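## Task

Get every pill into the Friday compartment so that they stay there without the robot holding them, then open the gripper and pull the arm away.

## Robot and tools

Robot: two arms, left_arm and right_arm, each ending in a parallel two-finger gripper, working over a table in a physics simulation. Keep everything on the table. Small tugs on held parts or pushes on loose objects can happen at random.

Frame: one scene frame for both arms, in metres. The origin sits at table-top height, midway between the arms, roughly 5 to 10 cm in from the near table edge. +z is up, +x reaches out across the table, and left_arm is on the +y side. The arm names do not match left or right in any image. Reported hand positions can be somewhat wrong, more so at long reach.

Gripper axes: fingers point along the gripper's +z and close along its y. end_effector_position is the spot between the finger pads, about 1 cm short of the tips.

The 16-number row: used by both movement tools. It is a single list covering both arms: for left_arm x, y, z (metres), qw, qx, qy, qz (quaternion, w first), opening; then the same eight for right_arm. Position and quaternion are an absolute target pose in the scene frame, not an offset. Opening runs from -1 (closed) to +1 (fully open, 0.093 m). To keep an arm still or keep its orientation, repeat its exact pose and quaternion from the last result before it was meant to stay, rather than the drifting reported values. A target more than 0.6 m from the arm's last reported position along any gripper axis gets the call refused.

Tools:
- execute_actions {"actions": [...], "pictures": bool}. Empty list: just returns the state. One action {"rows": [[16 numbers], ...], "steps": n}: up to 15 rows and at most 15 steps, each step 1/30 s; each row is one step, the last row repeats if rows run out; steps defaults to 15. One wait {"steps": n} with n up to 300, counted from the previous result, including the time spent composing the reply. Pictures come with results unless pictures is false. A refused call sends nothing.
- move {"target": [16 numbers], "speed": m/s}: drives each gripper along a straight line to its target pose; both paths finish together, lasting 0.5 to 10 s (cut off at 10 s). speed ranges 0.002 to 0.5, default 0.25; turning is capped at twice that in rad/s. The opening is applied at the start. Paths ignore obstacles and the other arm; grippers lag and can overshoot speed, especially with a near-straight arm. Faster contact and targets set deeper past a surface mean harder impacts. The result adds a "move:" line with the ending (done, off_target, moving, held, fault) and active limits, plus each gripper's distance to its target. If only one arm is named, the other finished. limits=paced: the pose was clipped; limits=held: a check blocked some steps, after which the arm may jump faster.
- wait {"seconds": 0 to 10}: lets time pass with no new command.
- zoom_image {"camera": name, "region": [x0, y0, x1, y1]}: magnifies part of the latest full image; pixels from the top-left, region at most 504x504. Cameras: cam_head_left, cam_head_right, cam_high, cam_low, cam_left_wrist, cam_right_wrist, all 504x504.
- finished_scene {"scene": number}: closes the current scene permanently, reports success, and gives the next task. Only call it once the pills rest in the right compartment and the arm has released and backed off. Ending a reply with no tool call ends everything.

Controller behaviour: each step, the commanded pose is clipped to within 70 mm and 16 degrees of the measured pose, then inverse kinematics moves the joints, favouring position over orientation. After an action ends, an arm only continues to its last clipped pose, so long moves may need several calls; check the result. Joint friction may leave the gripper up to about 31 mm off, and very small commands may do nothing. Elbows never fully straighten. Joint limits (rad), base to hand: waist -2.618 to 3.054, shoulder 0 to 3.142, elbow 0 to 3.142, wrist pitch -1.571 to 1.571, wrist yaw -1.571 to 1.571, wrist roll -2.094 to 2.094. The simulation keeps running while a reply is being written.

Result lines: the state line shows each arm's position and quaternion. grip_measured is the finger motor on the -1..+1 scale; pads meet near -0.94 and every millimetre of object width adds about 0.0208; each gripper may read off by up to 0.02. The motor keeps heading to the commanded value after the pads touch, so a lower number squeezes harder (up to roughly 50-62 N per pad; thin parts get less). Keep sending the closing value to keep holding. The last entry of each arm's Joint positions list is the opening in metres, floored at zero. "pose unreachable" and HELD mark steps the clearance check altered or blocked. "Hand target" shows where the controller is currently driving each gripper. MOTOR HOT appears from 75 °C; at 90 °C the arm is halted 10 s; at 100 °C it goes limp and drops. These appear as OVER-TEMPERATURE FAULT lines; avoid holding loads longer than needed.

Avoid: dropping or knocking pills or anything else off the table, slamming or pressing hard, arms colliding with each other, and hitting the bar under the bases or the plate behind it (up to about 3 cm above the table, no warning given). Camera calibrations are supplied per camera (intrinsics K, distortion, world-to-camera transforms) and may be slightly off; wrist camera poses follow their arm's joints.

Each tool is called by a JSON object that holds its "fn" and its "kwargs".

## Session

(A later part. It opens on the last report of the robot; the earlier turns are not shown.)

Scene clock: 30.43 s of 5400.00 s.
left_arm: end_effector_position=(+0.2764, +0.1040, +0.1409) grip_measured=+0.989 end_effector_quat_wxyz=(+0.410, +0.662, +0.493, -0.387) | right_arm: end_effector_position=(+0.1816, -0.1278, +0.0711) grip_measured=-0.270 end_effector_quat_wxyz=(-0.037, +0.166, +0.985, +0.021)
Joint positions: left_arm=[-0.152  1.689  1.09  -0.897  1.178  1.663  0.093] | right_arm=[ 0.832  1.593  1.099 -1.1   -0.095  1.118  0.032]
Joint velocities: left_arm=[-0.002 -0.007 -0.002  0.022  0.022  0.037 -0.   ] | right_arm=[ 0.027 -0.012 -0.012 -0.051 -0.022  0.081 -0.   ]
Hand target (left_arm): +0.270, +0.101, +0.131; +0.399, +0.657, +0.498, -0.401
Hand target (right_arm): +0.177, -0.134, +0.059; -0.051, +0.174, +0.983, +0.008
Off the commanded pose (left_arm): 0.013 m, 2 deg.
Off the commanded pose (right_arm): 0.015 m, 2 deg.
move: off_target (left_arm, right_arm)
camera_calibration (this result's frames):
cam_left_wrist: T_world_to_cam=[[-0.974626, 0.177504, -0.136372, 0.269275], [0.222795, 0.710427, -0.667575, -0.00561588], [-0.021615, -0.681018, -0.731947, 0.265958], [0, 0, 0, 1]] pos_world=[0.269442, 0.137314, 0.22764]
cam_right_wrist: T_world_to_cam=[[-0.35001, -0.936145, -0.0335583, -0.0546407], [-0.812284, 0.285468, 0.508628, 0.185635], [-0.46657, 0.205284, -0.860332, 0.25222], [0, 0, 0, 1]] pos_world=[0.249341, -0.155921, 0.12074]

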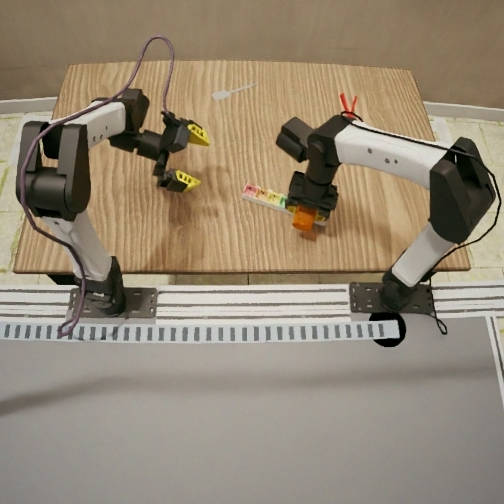

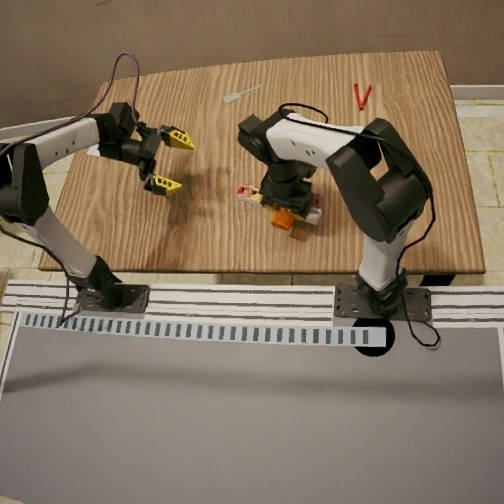

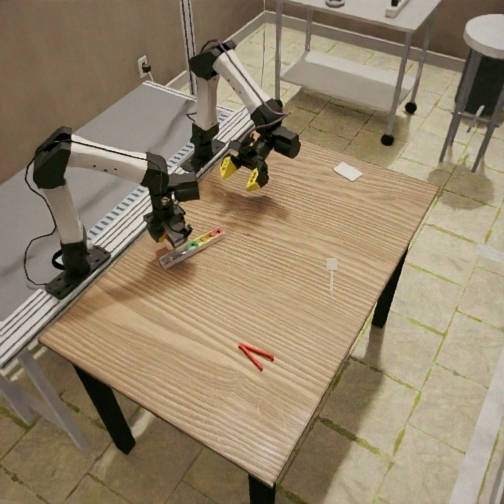

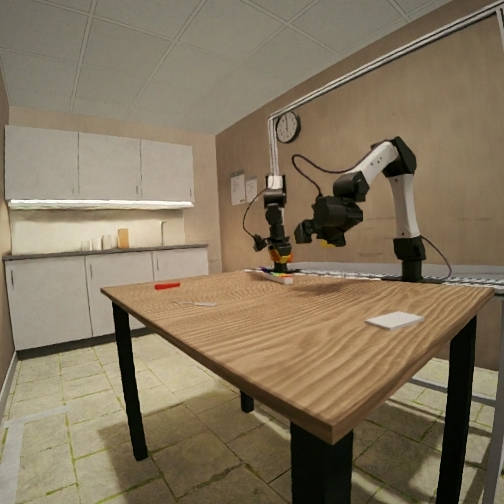

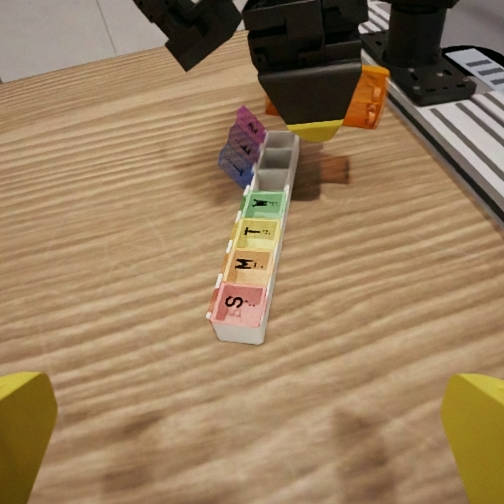

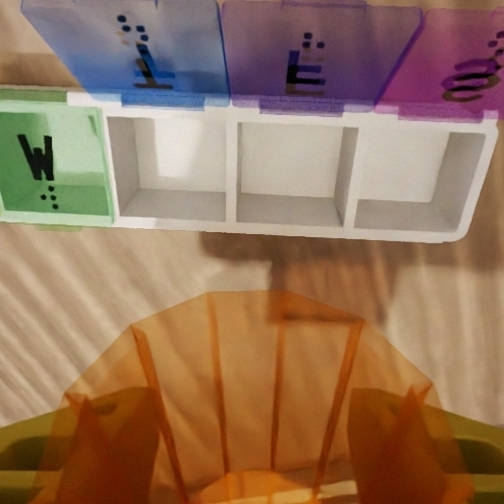

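{"fn": "move", "kwargs": {"target": [0.2764,0.104,0.1409,0.41,0.662,0.493,-0.387,1, 0.171,-0.141,0.042,-0.051,0.174,0.984,0.009,-0.3], "speed": 0.02}}

{"fn": "zoom_image", "kwargs": {"camera": "cam_left_wrist", "region": [180, 40, 420, 240]}}

Scene clock: 32.77 s of 5400.00 s.
left_arm: end_effector_position=(+0.2768, +0.1039, +0.1410) grip_measured=+0.989 end_effector_quat_wxyz=(+0.411, +0.662, +0.493, -0.387) | right_arm: end_effector_position=(+0.1734, -0.1376, +0.0483) grip_measured=-0.270 end_effector_quat_wxyz=(-0.045, +0.169, +0.985, +0.011)
Joint positions: left_arm=[-0.152  1.689  1.09  -0.894  1.178  1.661  0.093] | right_arm=[ 0.828  1.593  1.004 -1.03  -0.095  1.118  0.032]
Joint velocities: left_arm=[-0.012  0.012 -0.002  0.066 -0.007 -0.007 -0.001] | right_arm=[-0.007  0.002 -0.007 -0.007 -0.037  0.007  0.001]
Hand target (left_arm): +0.276, +0.104, +0.141; +0.410, +0.662, +0.493, -0.387
Hand target (right_arm): +0.171, -0.141, +0.042; -0.051, +0.174, +0.983, +0.009
Off the commanded pose (left_arm): 0.000 m, 0 deg.
Off the commanded pose (right_arm): 0.008 m, 1 deg.
move: done
camera_calibration (this result's frames):
cam_left_wrist: T_world_to_cam=[[-0.974539, 0.176698, -0.138026, 0.270047], [0.223327, 0.710139, -0.667703, -0.00568837], [-0.019964, -0.681528, -0.73152, 0.265512], [0, 0, 0, 1]] pos_world=[0.269742, 0.137276, 0.227702]
cam_right_wrist: T_world_to_cam=[[-0.354576, -0.934958, -0.0113907, -0.0675419], [-0.801671, 0.297713, 0.518354, 0.192758], [-0.481248, 0.192927, -0.855091, 0.231365], [0, 0, 0, 1]] pos_world=[0.241924, -0.165172, 0.097152]

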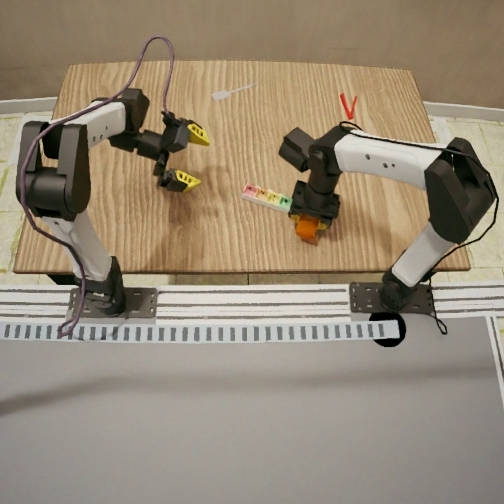

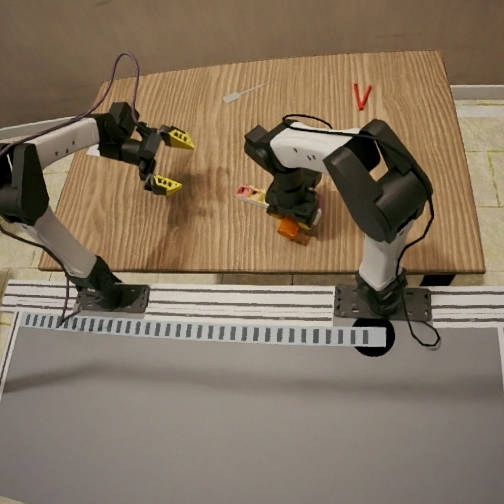

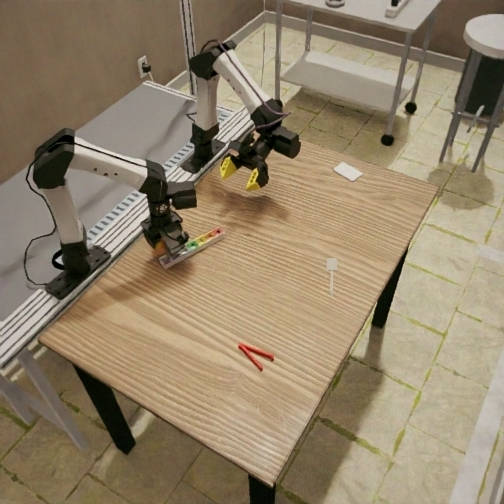

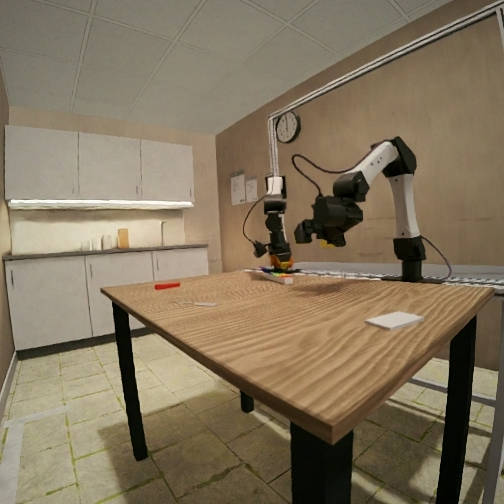

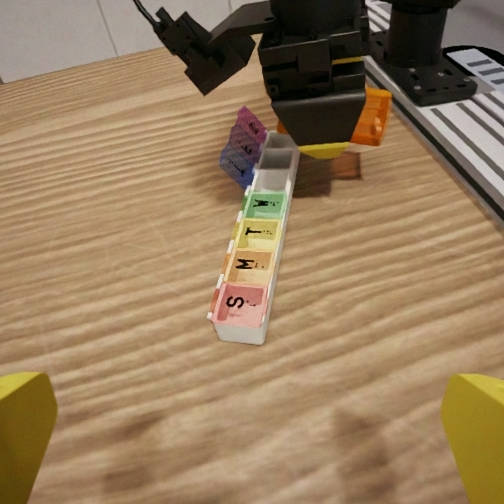

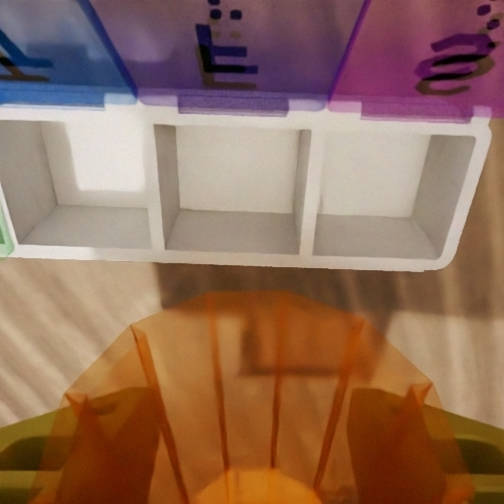

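Region (180, 40, 420, 240) of cam_left_wrist's 504x504 image, scaled by 2.100, with more detail than that image has.

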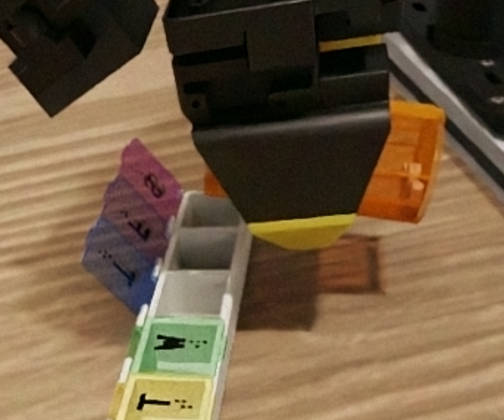

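{"fn": "move", "kwargs": {"target": [0.2764,0.104,0.1409,0.41,0.662,0.493,-0.387,1, 0.183,-0.138,0.040,-0.137,0.172,0.975,0.024,-0.3], "speed": 0.02}}

{"fn": "zoom_image", "kwargs": {"camera": "cam_left_wrist", "region": [150, 40, 420, 240]}}

{"fn": "zoom_image", "kwargs": {"camera": "cam_low", "region": [235, 235, 315, 290]}}

Scene clock: 38.60 s of 5400.00 s.
left_arm: end_effector_position=(+0.2768, +0.1039, +0.1410) grip_measured=+0.989 end_effector_quat_wxyz=(+0.411, +0.662, +0.493, -0.387) | right_arm: end_effector_position=(+0.1769, -0.1413, +0.0382) grip_measured=-0.270 end_effector_quat_wxyz=(-0.136, +0.172, +0.976, +0.018)
Joint positions: left_arm=[-0.152  1.689  1.09  -0.894  1.178  1.661  0.093] | right_arm=[ 0.716  1.715  1.064 -1.093 -0.233  0.997  0.032]
Joint velocities: left_arm=[-0.002 -0.007 -0.027  0.066  0.007  0.007  0.   ] | right_arm=[-0.007 -0.002 -0.002  0.037 -0.007 -0.081  0.   ]
Hand target (left_arm): +0.276, +0.104, +0.141; +0.410, +0.662, +0.493, -0.387
Hand target (right_arm): +0.183, -0.137, +0.041; -0.137, +0.172, +0.975, +0.023
Off the commanded pose (left_arm): 0.000 m, 0 deg.
Off the commanded pose (right_arm): 0.007 m, 1 deg.
move: done
camera_calibration (this result's frames):
cam_left_wrist: T_world_to_cam=[[-0.974539, 0.176698, -0.138026, 0.270047], [0.223327, 0.710139, -0.667703, -0.00568837], [-0.019964, -0.681528, -0.73152, 0.265512], [0, 0, 0, 1]] pos_world=[0.269742, 0.137276, 0.227702]
cam_right_wrist: T_world_to_cam=[[-0.361405, -0.932328, 0.0122884, -0.0692328], [-0.69385, 0.277719, 0.664413, 0.174417], [-0.622863, 0.231596, -0.747265, 0.251505], [0, 0, 0, 1]] pos_world=[0.252651, -0.171234, 0.0729068]

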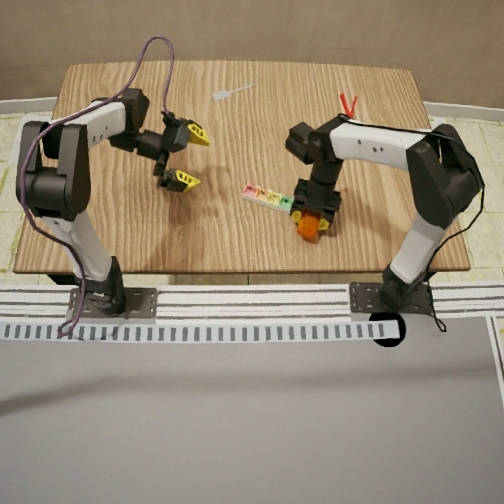

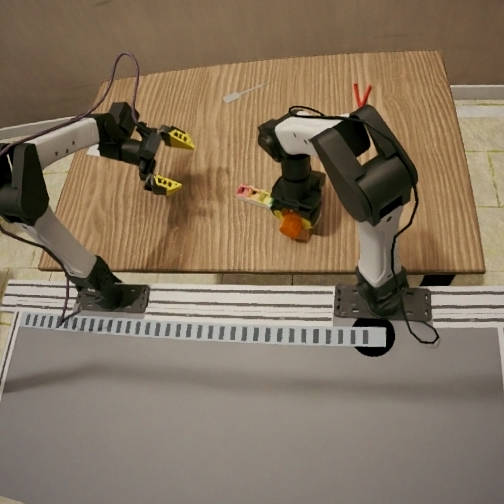

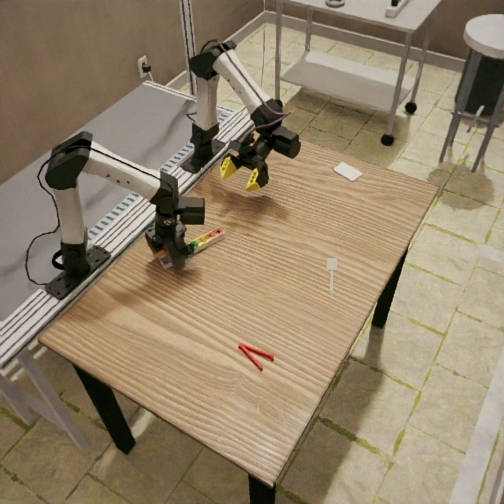

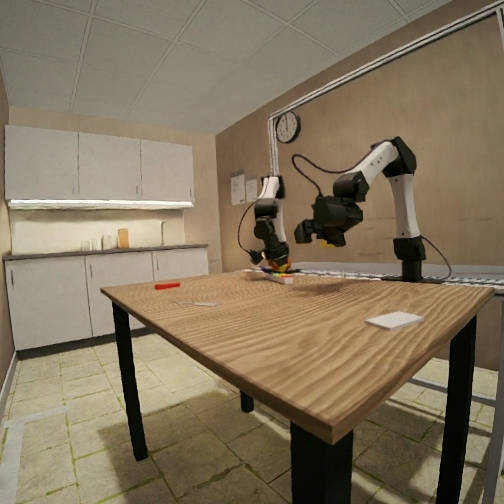

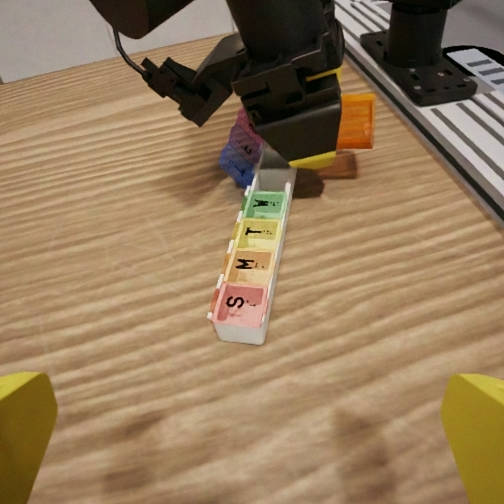

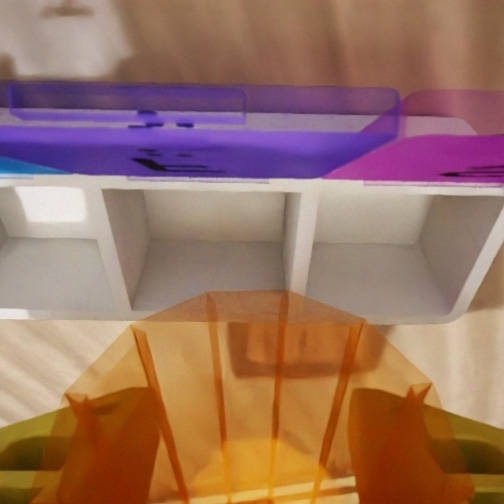

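Region (150, 40, 420, 240) of cam_left_wrist's 504x504 image, scaled by 1.867, with more detail than that image has; it fills the top 373 rows of this view, and the rest is white.

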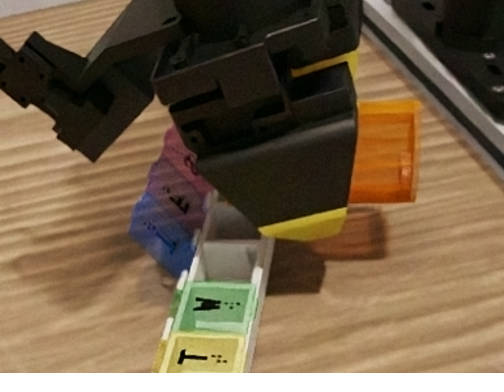

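Region (235, 235, 315, 290) of cam_low's 504x504 image, scaled by 6.300, with more detail than that image has; it fills the top 346 rows of this view, and the rest is white.

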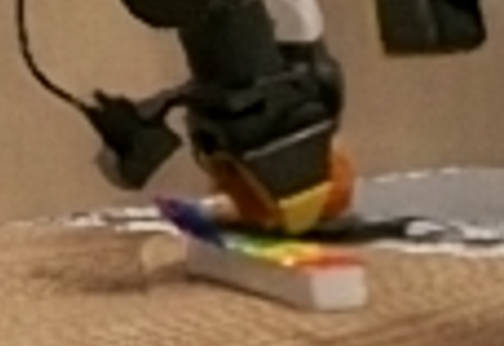

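{"fn": "move", "kwargs": {"target": [0.2764,0.104,0.1409,0.41,0.662,0.493,-0.387,1, 0.185,-0.129,0.044,-0.137,0.172,0.975,0.024,-0.3], "speed": 0.015}}

Scene clock: 40.27 s of 5400.00 s.
left_arm: end_effector_position=(+0.2768, +0.1039, +0.1410) grip_measured=+0.989 end_effector_quat_wxyz=(+0.411, +0.662, +0.493, -0.387) | right_arm: end_effector_position=(+0.1817, -0.1352, +0.0419) grip_measured=-0.270 end_effector_quat_wxyz=(-0.135, +0.172, +0.976, +0.021)
Joint positions: left_arm=[-0.152  1.689  1.09  -0.894  1.178  1.661  0.093] | right_arm=[ 0.72   1.731  1.099 -1.105 -0.238  1.002  0.032]
Joint velocities: left_arm=[-0.012 -0.017 -0.007 -0.066 -0.081  0.007  0.   ] | right_arm=[ 0.002 -0.007  0.012 -0.022 -0.051 -0.051 -0.   ]
Hand target (left_arm): +0.276, +0.104, +0.141; +0.410, +0.662, +0.493, -0.387
Hand target (right_arm): +0.185, -0.129, +0.044; -0.137, +0.172, +0.975, +0.024
Off the commanded pose (left_arm): 0.000 m, 0 deg.
Off the commanded pose (right_arm): 0.007 m, 0 deg.
move: done
camera_calibration (this result's frames):
cam_left_wrist: T_world_to_cam=[[-0.974539, 0.176698, -0.138026, 0.270047], [0.223327, 0.710139, -0.667703, -0.00568837], [-0.019964, -0.681528, -0.73152, 0.265512], [0, 0, 0, 1]] pos_world=[0.269742, 0.137276, 0.227702]
cam_right_wrist: T_world_to_cam=[[-0.362977, -0.931783, 0.00528022, -0.0611951], [-0.694677, 0.27438, 0.664936, 0.173272], [-0.621024, 0.237688, -0.746882, 0.256325], [0, 0, 0, 1]] pos_world=[0.25734, -0.165488, 0.0765527]

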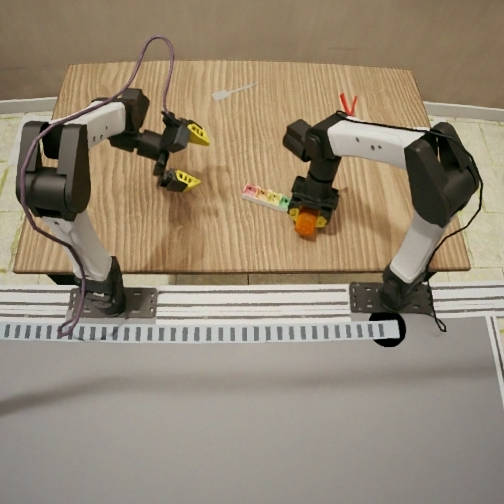

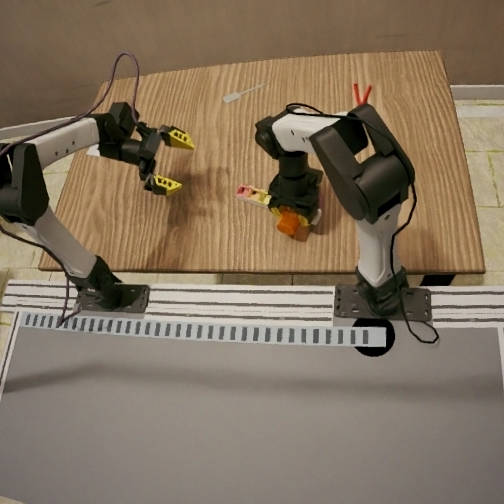

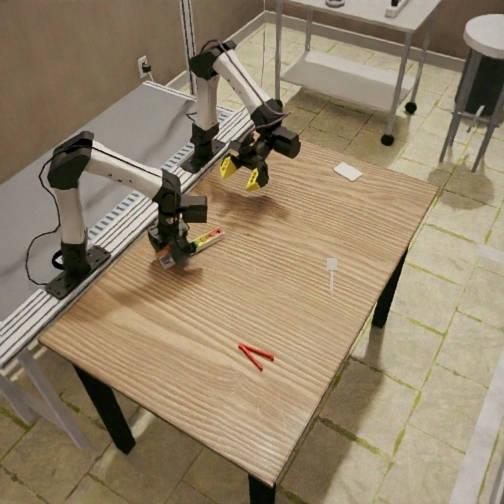

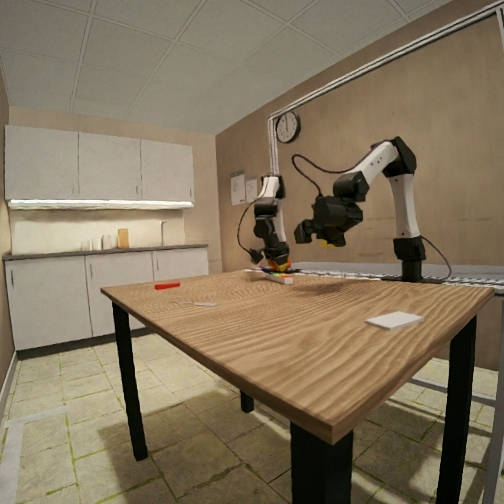

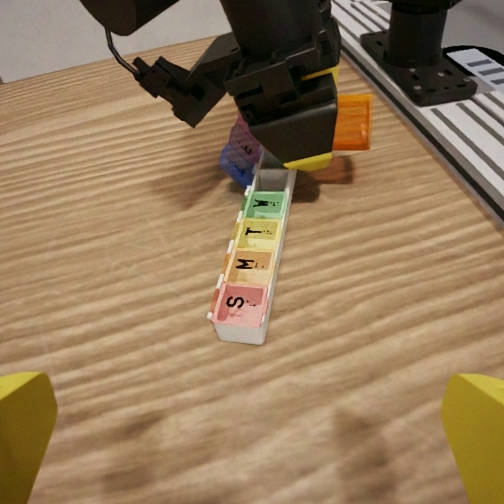

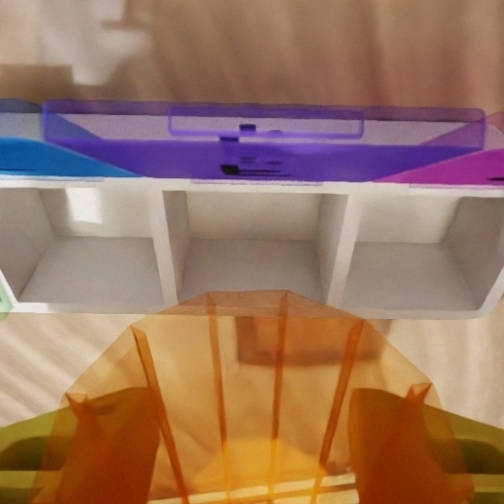

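{"fn": "move", "kwargs": {"target": [0.2764,0.104,0.1409,0.41,0.662,0.493,-0.387,1, 0.188,-0.131,0.044,-0.196,0.171,0.965,0.035,-0.3], "speed": 0.015}}

{"fn": "zoom_image", "kwargs": {"camera": "cam_low", "region": [235, 235, 315, 290]}}

Scene clock: 45.27 s of 5400.00 s.
left_arm: end_effector_position=(+0.2768, +0.1039, +0.1410) grip_measured=+0.989 end_effector_quat_wxyz=(+0.411, +0.662, +0.493, -0.387) | right_arm: end_effector_position=(+0.1819, -0.1342, +0.0423) grip_measured=-0.270 end_effector_quat_wxyz=(-0.195, +0.170, +0.966, +0.029)
Joint positions: left_arm=[-0.152  1.689  1.09  -0.894  1.178  1.661  0.093] | right_arm=[ 0.669  1.809  1.16  -1.179 -0.324  0.929  0.032]
Joint velocities: left_arm=[-0.007  0.007 -0.007  0.022  0.037 -0.081 -0.   ] | right_arm=[-0.002  0.002  0.002 -0.081  0.037 -0.051 -0.001]
Hand target (left_arm): +0.276, +0.104, +0.141; +0.410, +0.662, +0.493, -0.387
Hand target (right_arm): +0.188, -0.131, +0.044; -0.196, +0.171, +0.965, +0.035
Off the commanded pose (left_arm): 0.000 m, 0 deg.
Off the commanded pose (right_arm): 0.007 m, 1 deg.
move: done
camera_calibration (this result's frames):
cam_left_wrist: T_world_to_cam=[[-0.974539, 0.176698, -0.138026, 0.270047], [0.223327, 0.710139, -0.667703, -0.00568837], [-0.019964, -0.681528, -0.73152, 0.265512], [0, 0, 0, 1]] pos_world=[0.269742, 0.137276, 0.227702]
cam_right_wrist: T_world_to_cam=[[-0.36147, -0.932282, 0.0137509, -0.0608409], [-0.612841, 0.248677, 0.750057, 0.150929], [-0.702684, 0.262696, -0.66123, 0.271136], [0, 0, 0, 1]] pos_world=[0.261027, -0.16548, 0.066915]

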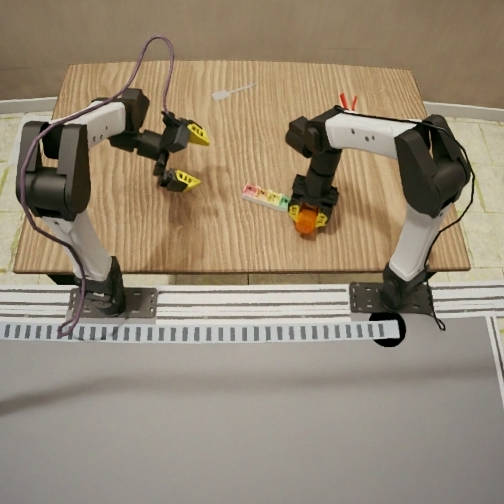

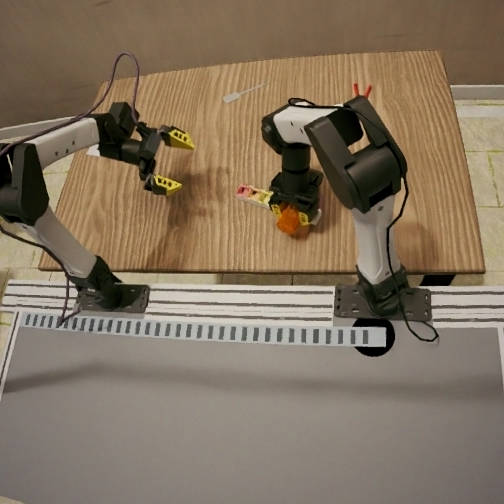

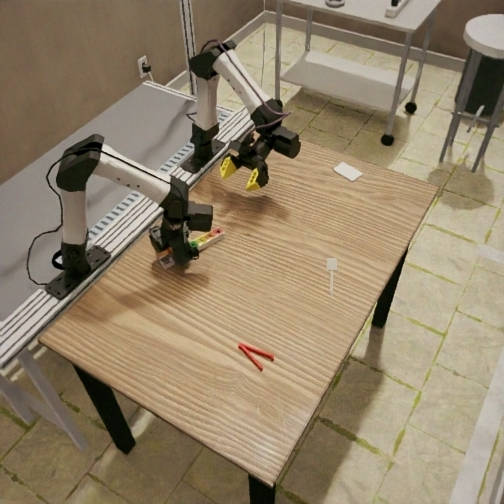

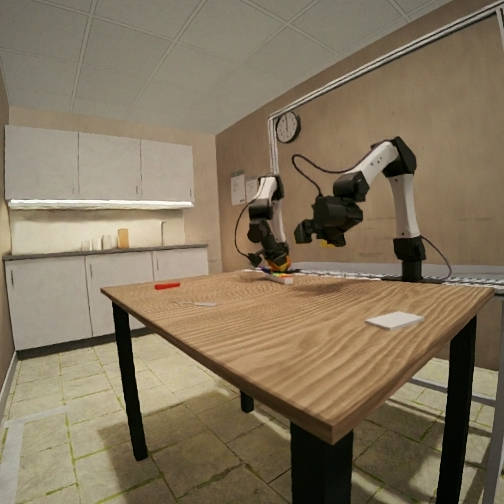

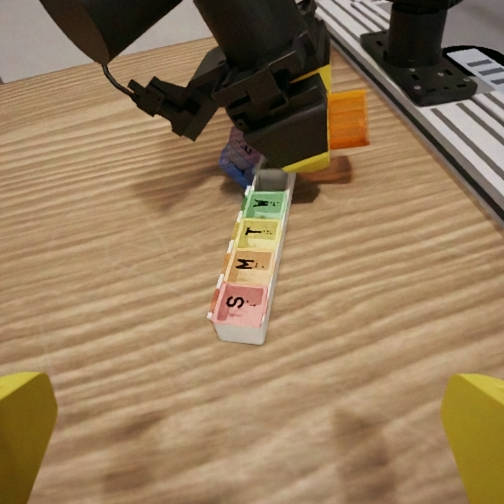

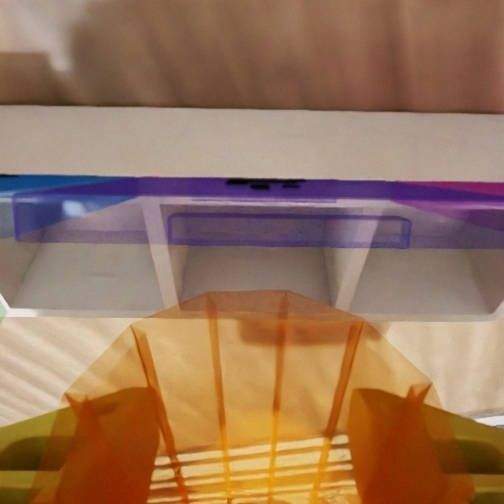

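Region (235, 235, 315, 290) of cam_low's 504x504 image, scaled by 6.300, with more detail than that image has; it fills the top 346 rows of this view, and the rest is white.

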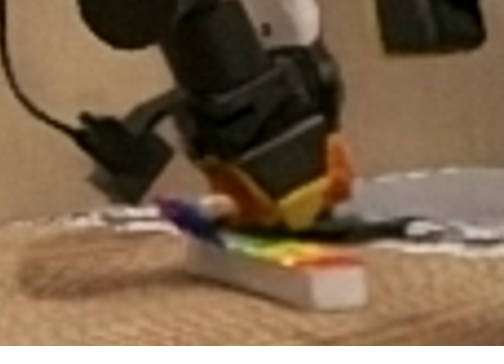

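{"fn": "move", "kwargs": {"target": [0.2764,0.104,0.1409,0.41,0.662,0.493,-0.387,1, 0.190,-0.132,0.047,-0.263,0.168,0.950,0.046,-0.3], "speed": 0.015}}

{"fn": "zoom_image", "kwargs": {"camera": "cam_low", "region": [235, 235, 315, 290]}}

Scene clock: 50.73 s of 5400.00 s.
left_arm: end_effector_position=(+0.2768, +0.1039, +0.1410) grip_measured=+0.989 end_effector_quat_wxyz=(+0.411, +0.662, +0.493, -0.387) | right_arm: end_effector_position=(+0.1838, -0.1346, +0.0457) grip_measured=-0.270 end_effector_quat_wxyz=(-0.262, +0.167, +0.950, +0.039)
Joint positions: left_arm=[-0.152  1.689  1.09  -0.894  1.178  1.661  0.093] | right_arm=[ 0.609  1.904  1.24  -1.285 -0.411  0.832  0.032]
Joint velocities: left_arm=[ 0.002 -0.002 -0.007 -0.051  0.037  0.007 -0.001] | right_arm=[-0.017 -0.012  0.002 -0.051 -0.037  0.037  0.   ]
Hand target (left_arm): +0.276, +0.104, +0.141; +0.410, +0.662, +0.493, -0.387
Hand target (right_arm): +0.190, -0.132, +0.048; -0.263, +0.168, +0.949, +0.045
Off the commanded pose (left_arm): 0.000 m, 0 deg.
Off the commanded pose (right_arm): 0.007 m, 1 deg.
move: done
camera_calibration (this result's frames):
cam_left_wrist: T_world_to_cam=[[-0.974539, 0.176698, -0.138026, 0.270047], [0.223327, 0.710139, -0.667703, -0.00568837], [-0.019964, -0.681528, -0.73152, 0.265512], [0, 0, 0, 1]] pos_world=[0.269742, 0.137276, 0.227702]
cam_right_wrist: T_world_to_cam=[[-0.358059, -0.933502, 0.0191773, -0.0616335], [-0.508349, 0.212131, 0.834615, 0.121653], [-0.783183, 0.289092, -0.5505, 0.288082], [0, 0, 0, 1]] pos_world=[0.265395, -0.166624, 0.0582376]

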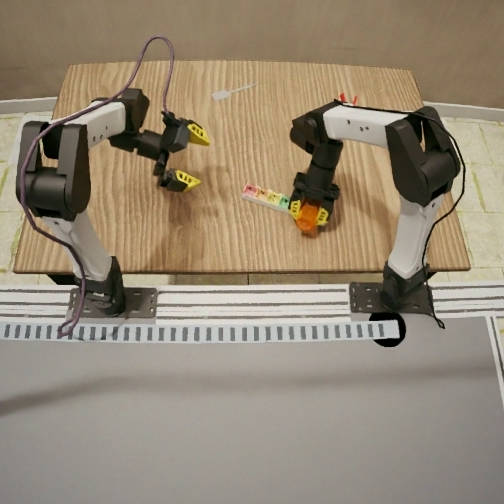

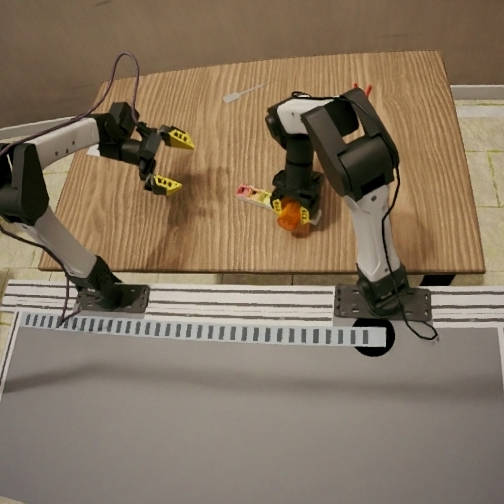

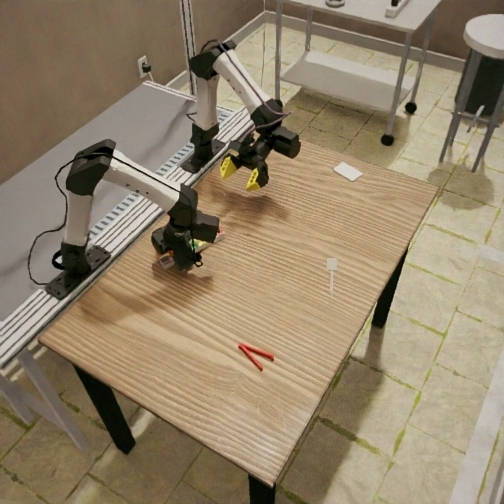

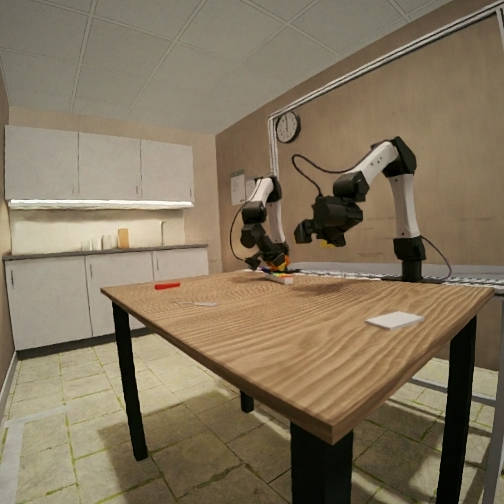

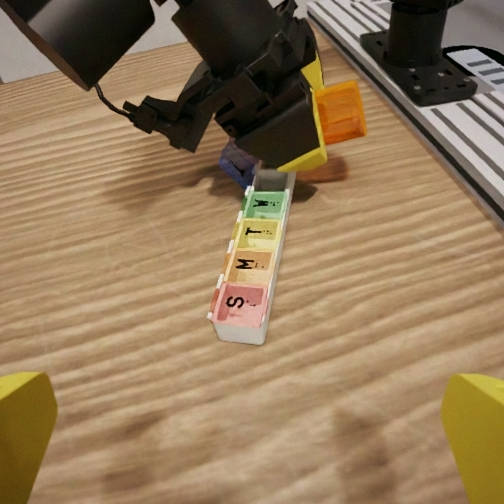

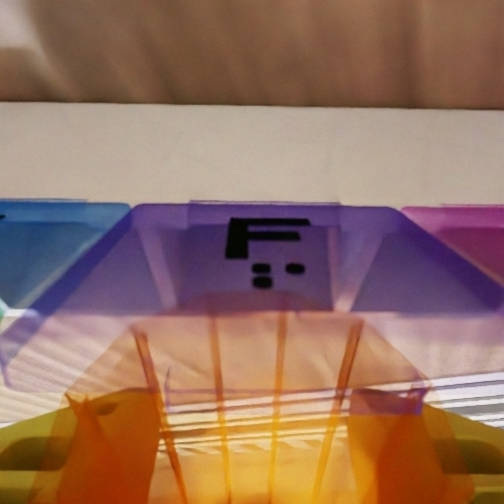

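Region (235, 235, 315, 290) of cam_low's 504x504 image, scaled by 6.300, with more detail than that image has; it fills the top 346 rows of this view, and the rest is white.

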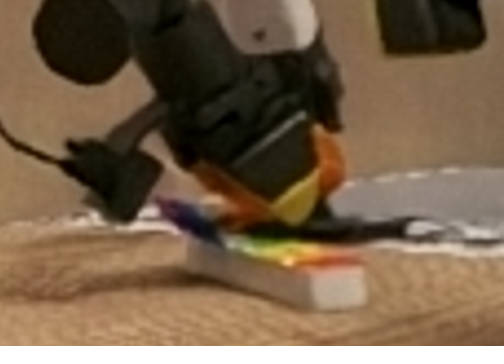

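{"fn": "move", "kwargs": {"target": [0.2764,0.104,0.1409,0.41,0.662,0.493,-0.387,1, 0.195,-0.134,0.052,-0.329,0.164,0.929,0.058,-0.3], "speed": 0.012}}

{"fn": "zoom_image", "kwargs": {"camera": "cam_low", "region": [235, 235, 315, 290]}}

{"fn": "zoom_image", "kwargs": {"camera": "cam_head_left", "region": [270, 180, 350, 245]}}

Scene clock: 57.37 s of 5400.00 s.
left_arm: end_effector_position=(+0.2768, +0.1039, +0.1410) grip_measured=+0.989 end_effector_quat_wxyz=(+0.411, +0.662, +0.493, -0.387) | right_arm: end_effector_position=(+0.1890, -0.1360, +0.0510) grip_measured=-0.270 end_effector_quat_wxyz=(-0.328, +0.162, +0.929, +0.051)
Joint positions: left_arm=[-0.152  1.689  1.09  -0.894  1.178  1.661  0.093] | right_arm=[ 0.55   2.011  1.338 -1.413 -0.484  0.721  0.032]
Joint velocities: left_arm=[-0.007 -0.012  0.007  0.037 -0.037  0.022 -0.   ] | right_arm=[ 0.012 -0.007 -0.012 -0.066 -0.066 -0.022 -0.   ]
Hand target (left_arm): +0.276, +0.104, +0.141; +0.410, +0.662, +0.493, -0.387
Hand target (right_arm): +0.195, -0.133, +0.053; -0.329, +0.164, +0.928, +0.057
Off the commanded pose (left_arm): 0.000 m, 0 deg.
Off the commanded pose (right_arm): 0.006 m, 1 deg.
move: done
camera_calibration (this result's frames):
cam_left_wrist: T_world_to_cam=[[-0.974539, 0.176698, -0.138026, 0.270047], [0.223327, 0.710139, -0.667703, -0.00568837], [-0.019964, -0.681528, -0.73152, 0.265512], [0, 0, 0, 1]] pos_world=[0.269742, 0.137276, 0.227702]
cam_right_wrist: T_world_to_cam=[[-0.354931, -0.934651, 0.0212529, -0.0620806], [-0.393182, 0.169857, 0.903635, 0.0891696], [-0.848194, 0.312372, -0.427775, 0.304693], [0, 0, 0, 1]] pos_world=[0.271465, -0.168347, 0.0510829]

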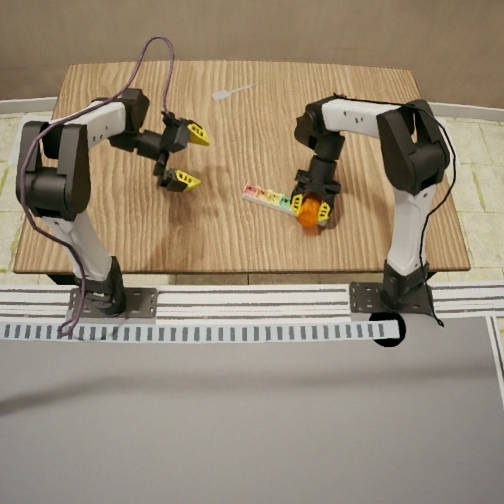

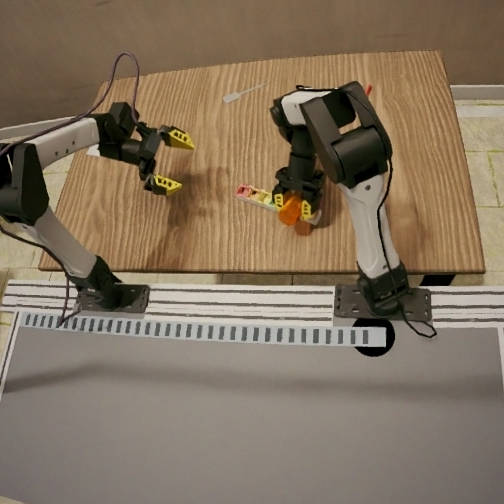

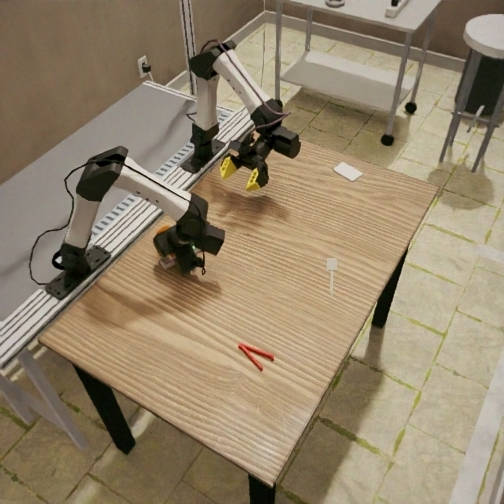

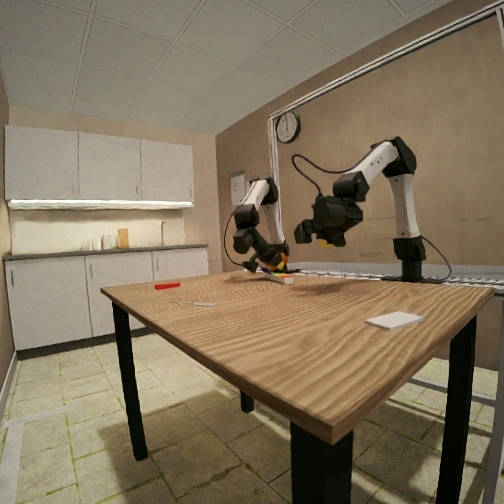

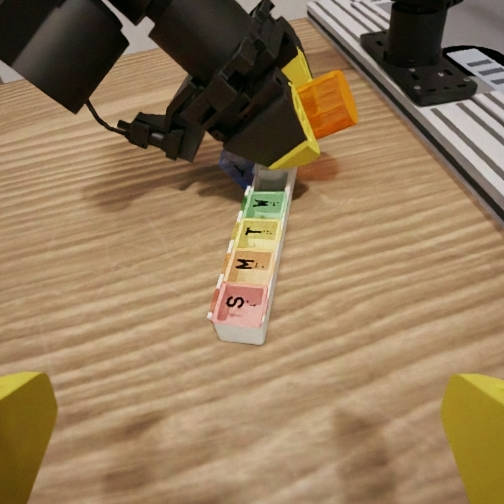

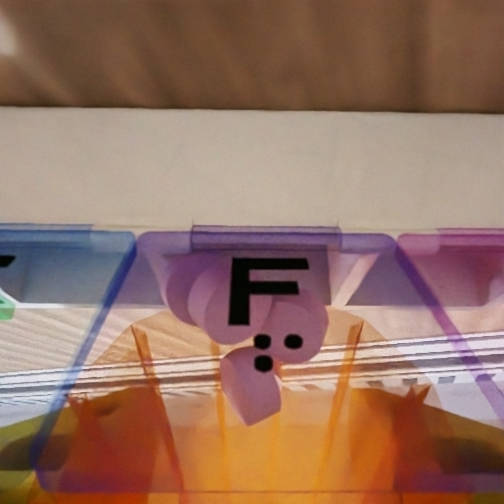

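Region (235, 235, 315, 290) of cam_low's 504x504 image, scaled by 6.300, with more detail than that image has; it fills the top 346 rows of this view, and the rest is white.

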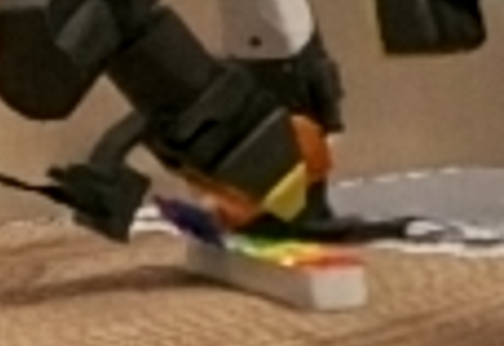

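Region (270, 180, 350, 245) of cam_head_left's 504x504 image, scaled by 6.300, with more detail than that image has; it fills the top 410 rows of this view, and the rest is white.

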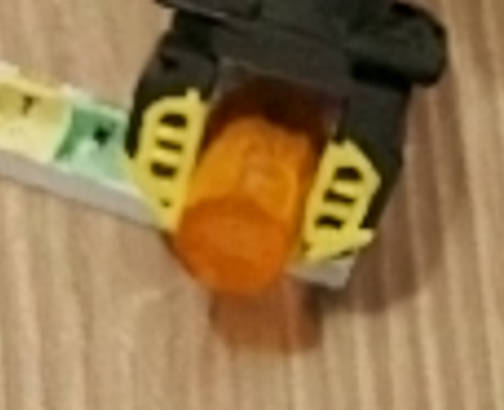

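{"fn": "execute_actions", "kwargs": {"actions": [{"steps":30}]}}

Scene clock: 58.37 s of 5400.00 s.
left_arm: end_effector_position=(+0.2768, +0.1039, +0.1410) grip_measured=+0.989 end_effector_quat_wxyz=(+0.411, +0.662, +0.493, -0.387) | right_arm: end_effector_position=(+0.1887, -0.1361, +0.0512) grip_measured=-0.270 end_effector_quat_wxyz=(-0.328, +0.162, +0.929, +0.051)
Joint positions: left_arm=[-0.152  1.689  1.09  -0.894  1.178  1.661  0.093] | right_arm=[ 0.55   2.011  1.338 -1.414 -0.484  0.72   0.032]
Joint velocities: left_arm=[-0.007 -0.002 -0.017 -0.066 -0.066  0.037 -0.001] | right_arm=[ 0.002 -0.017 -0.002  0.051 -0.007  0.007 -0.001]
Hand target (left_arm): +0.276, +0.104, +0.141; +0.410, +0.662, +0.493, -0.387
Hand target (right_arm): +0.195, -0.134, +0.053; -0.329, +0.164, +0.928, +0.057
Off the commanded pose (left_arm): 0.000 m, 0 deg.
Off the commanded pose (right_arm): 0.007 m, 1 deg.
Steps of this call (steps 1 to 30: nothing new was sent). Readings (end_effector_position):
1: left_arm (+0.2768, +0.1039, +0.1410) | right_arm (+0.1889, -0.1361, +0.0510)
2: left_arm (+0.2768, +0.1039, +0.1410) | right_arm (+0.1889, -0.1361, +0.0511)
4: left_arm (+0.2768, +0.1039, +0.1410) | right_arm (+0.1888, -0.1360, +0.0511)
8: left_arm (+0.2768, +0.1039, +0.1410) | right_arm (+0.1888, -0.1361, +0.0511)
30: the state above
camera_calibration (this result's frames):
cam_left_wrist: T_world_to_cam=[[-0.974539, 0.176698, -0.138026, 0.270047], [0.223327, 0.710139, -0.667703, -0.00568837], [-0.019964, -0.681528, -0.73152, 0.265512], [0, 0, 0, 1]] pos_world=[0.269742, 0.137276, 0.227702]
cam_right_wrist: T_world_to_cam=[[-0.354524, -0.934795, 0.0217176, -0.0623836], [-0.392034, 0.169686, 0.904166, 0.0886376], [-0.848894, 0.312034, -0.42663, 0.304594], [0, 0, 0, 1]] pos_world=[0.2712, -0.1684, 0.0511604]

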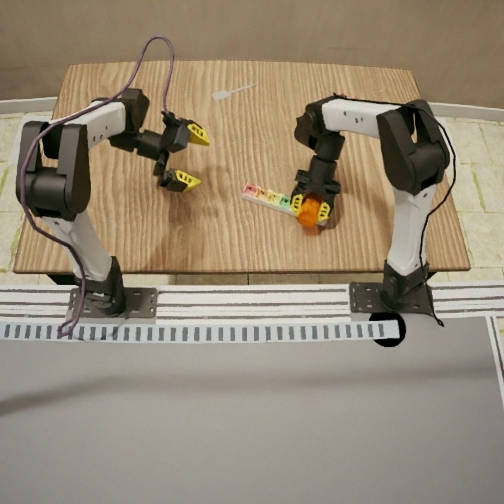

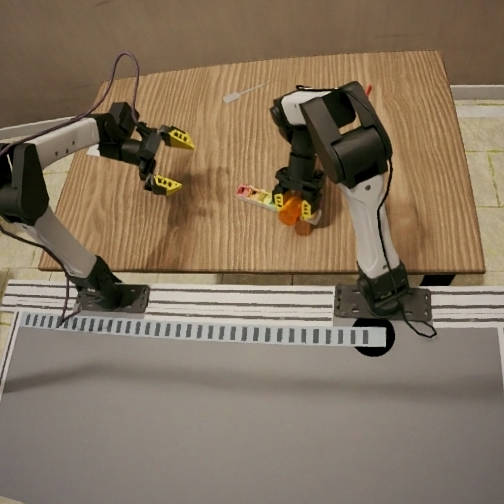

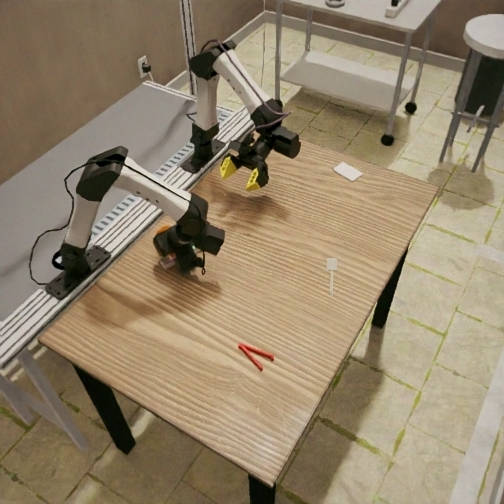

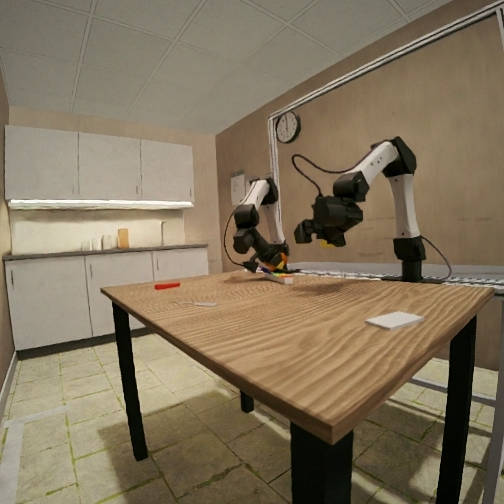

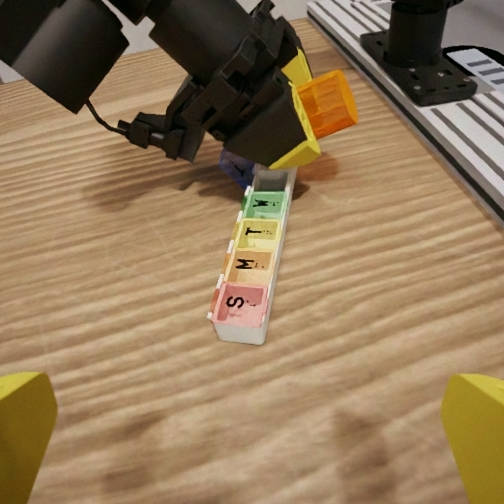

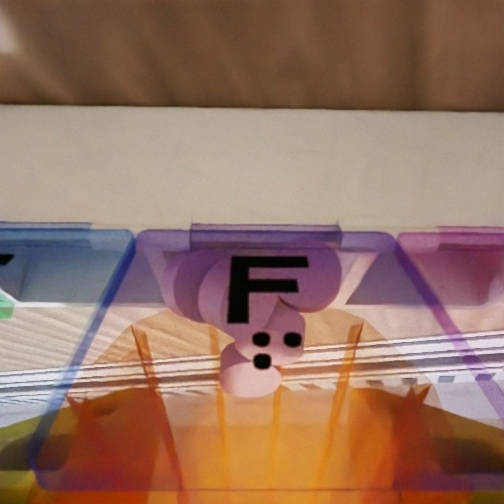

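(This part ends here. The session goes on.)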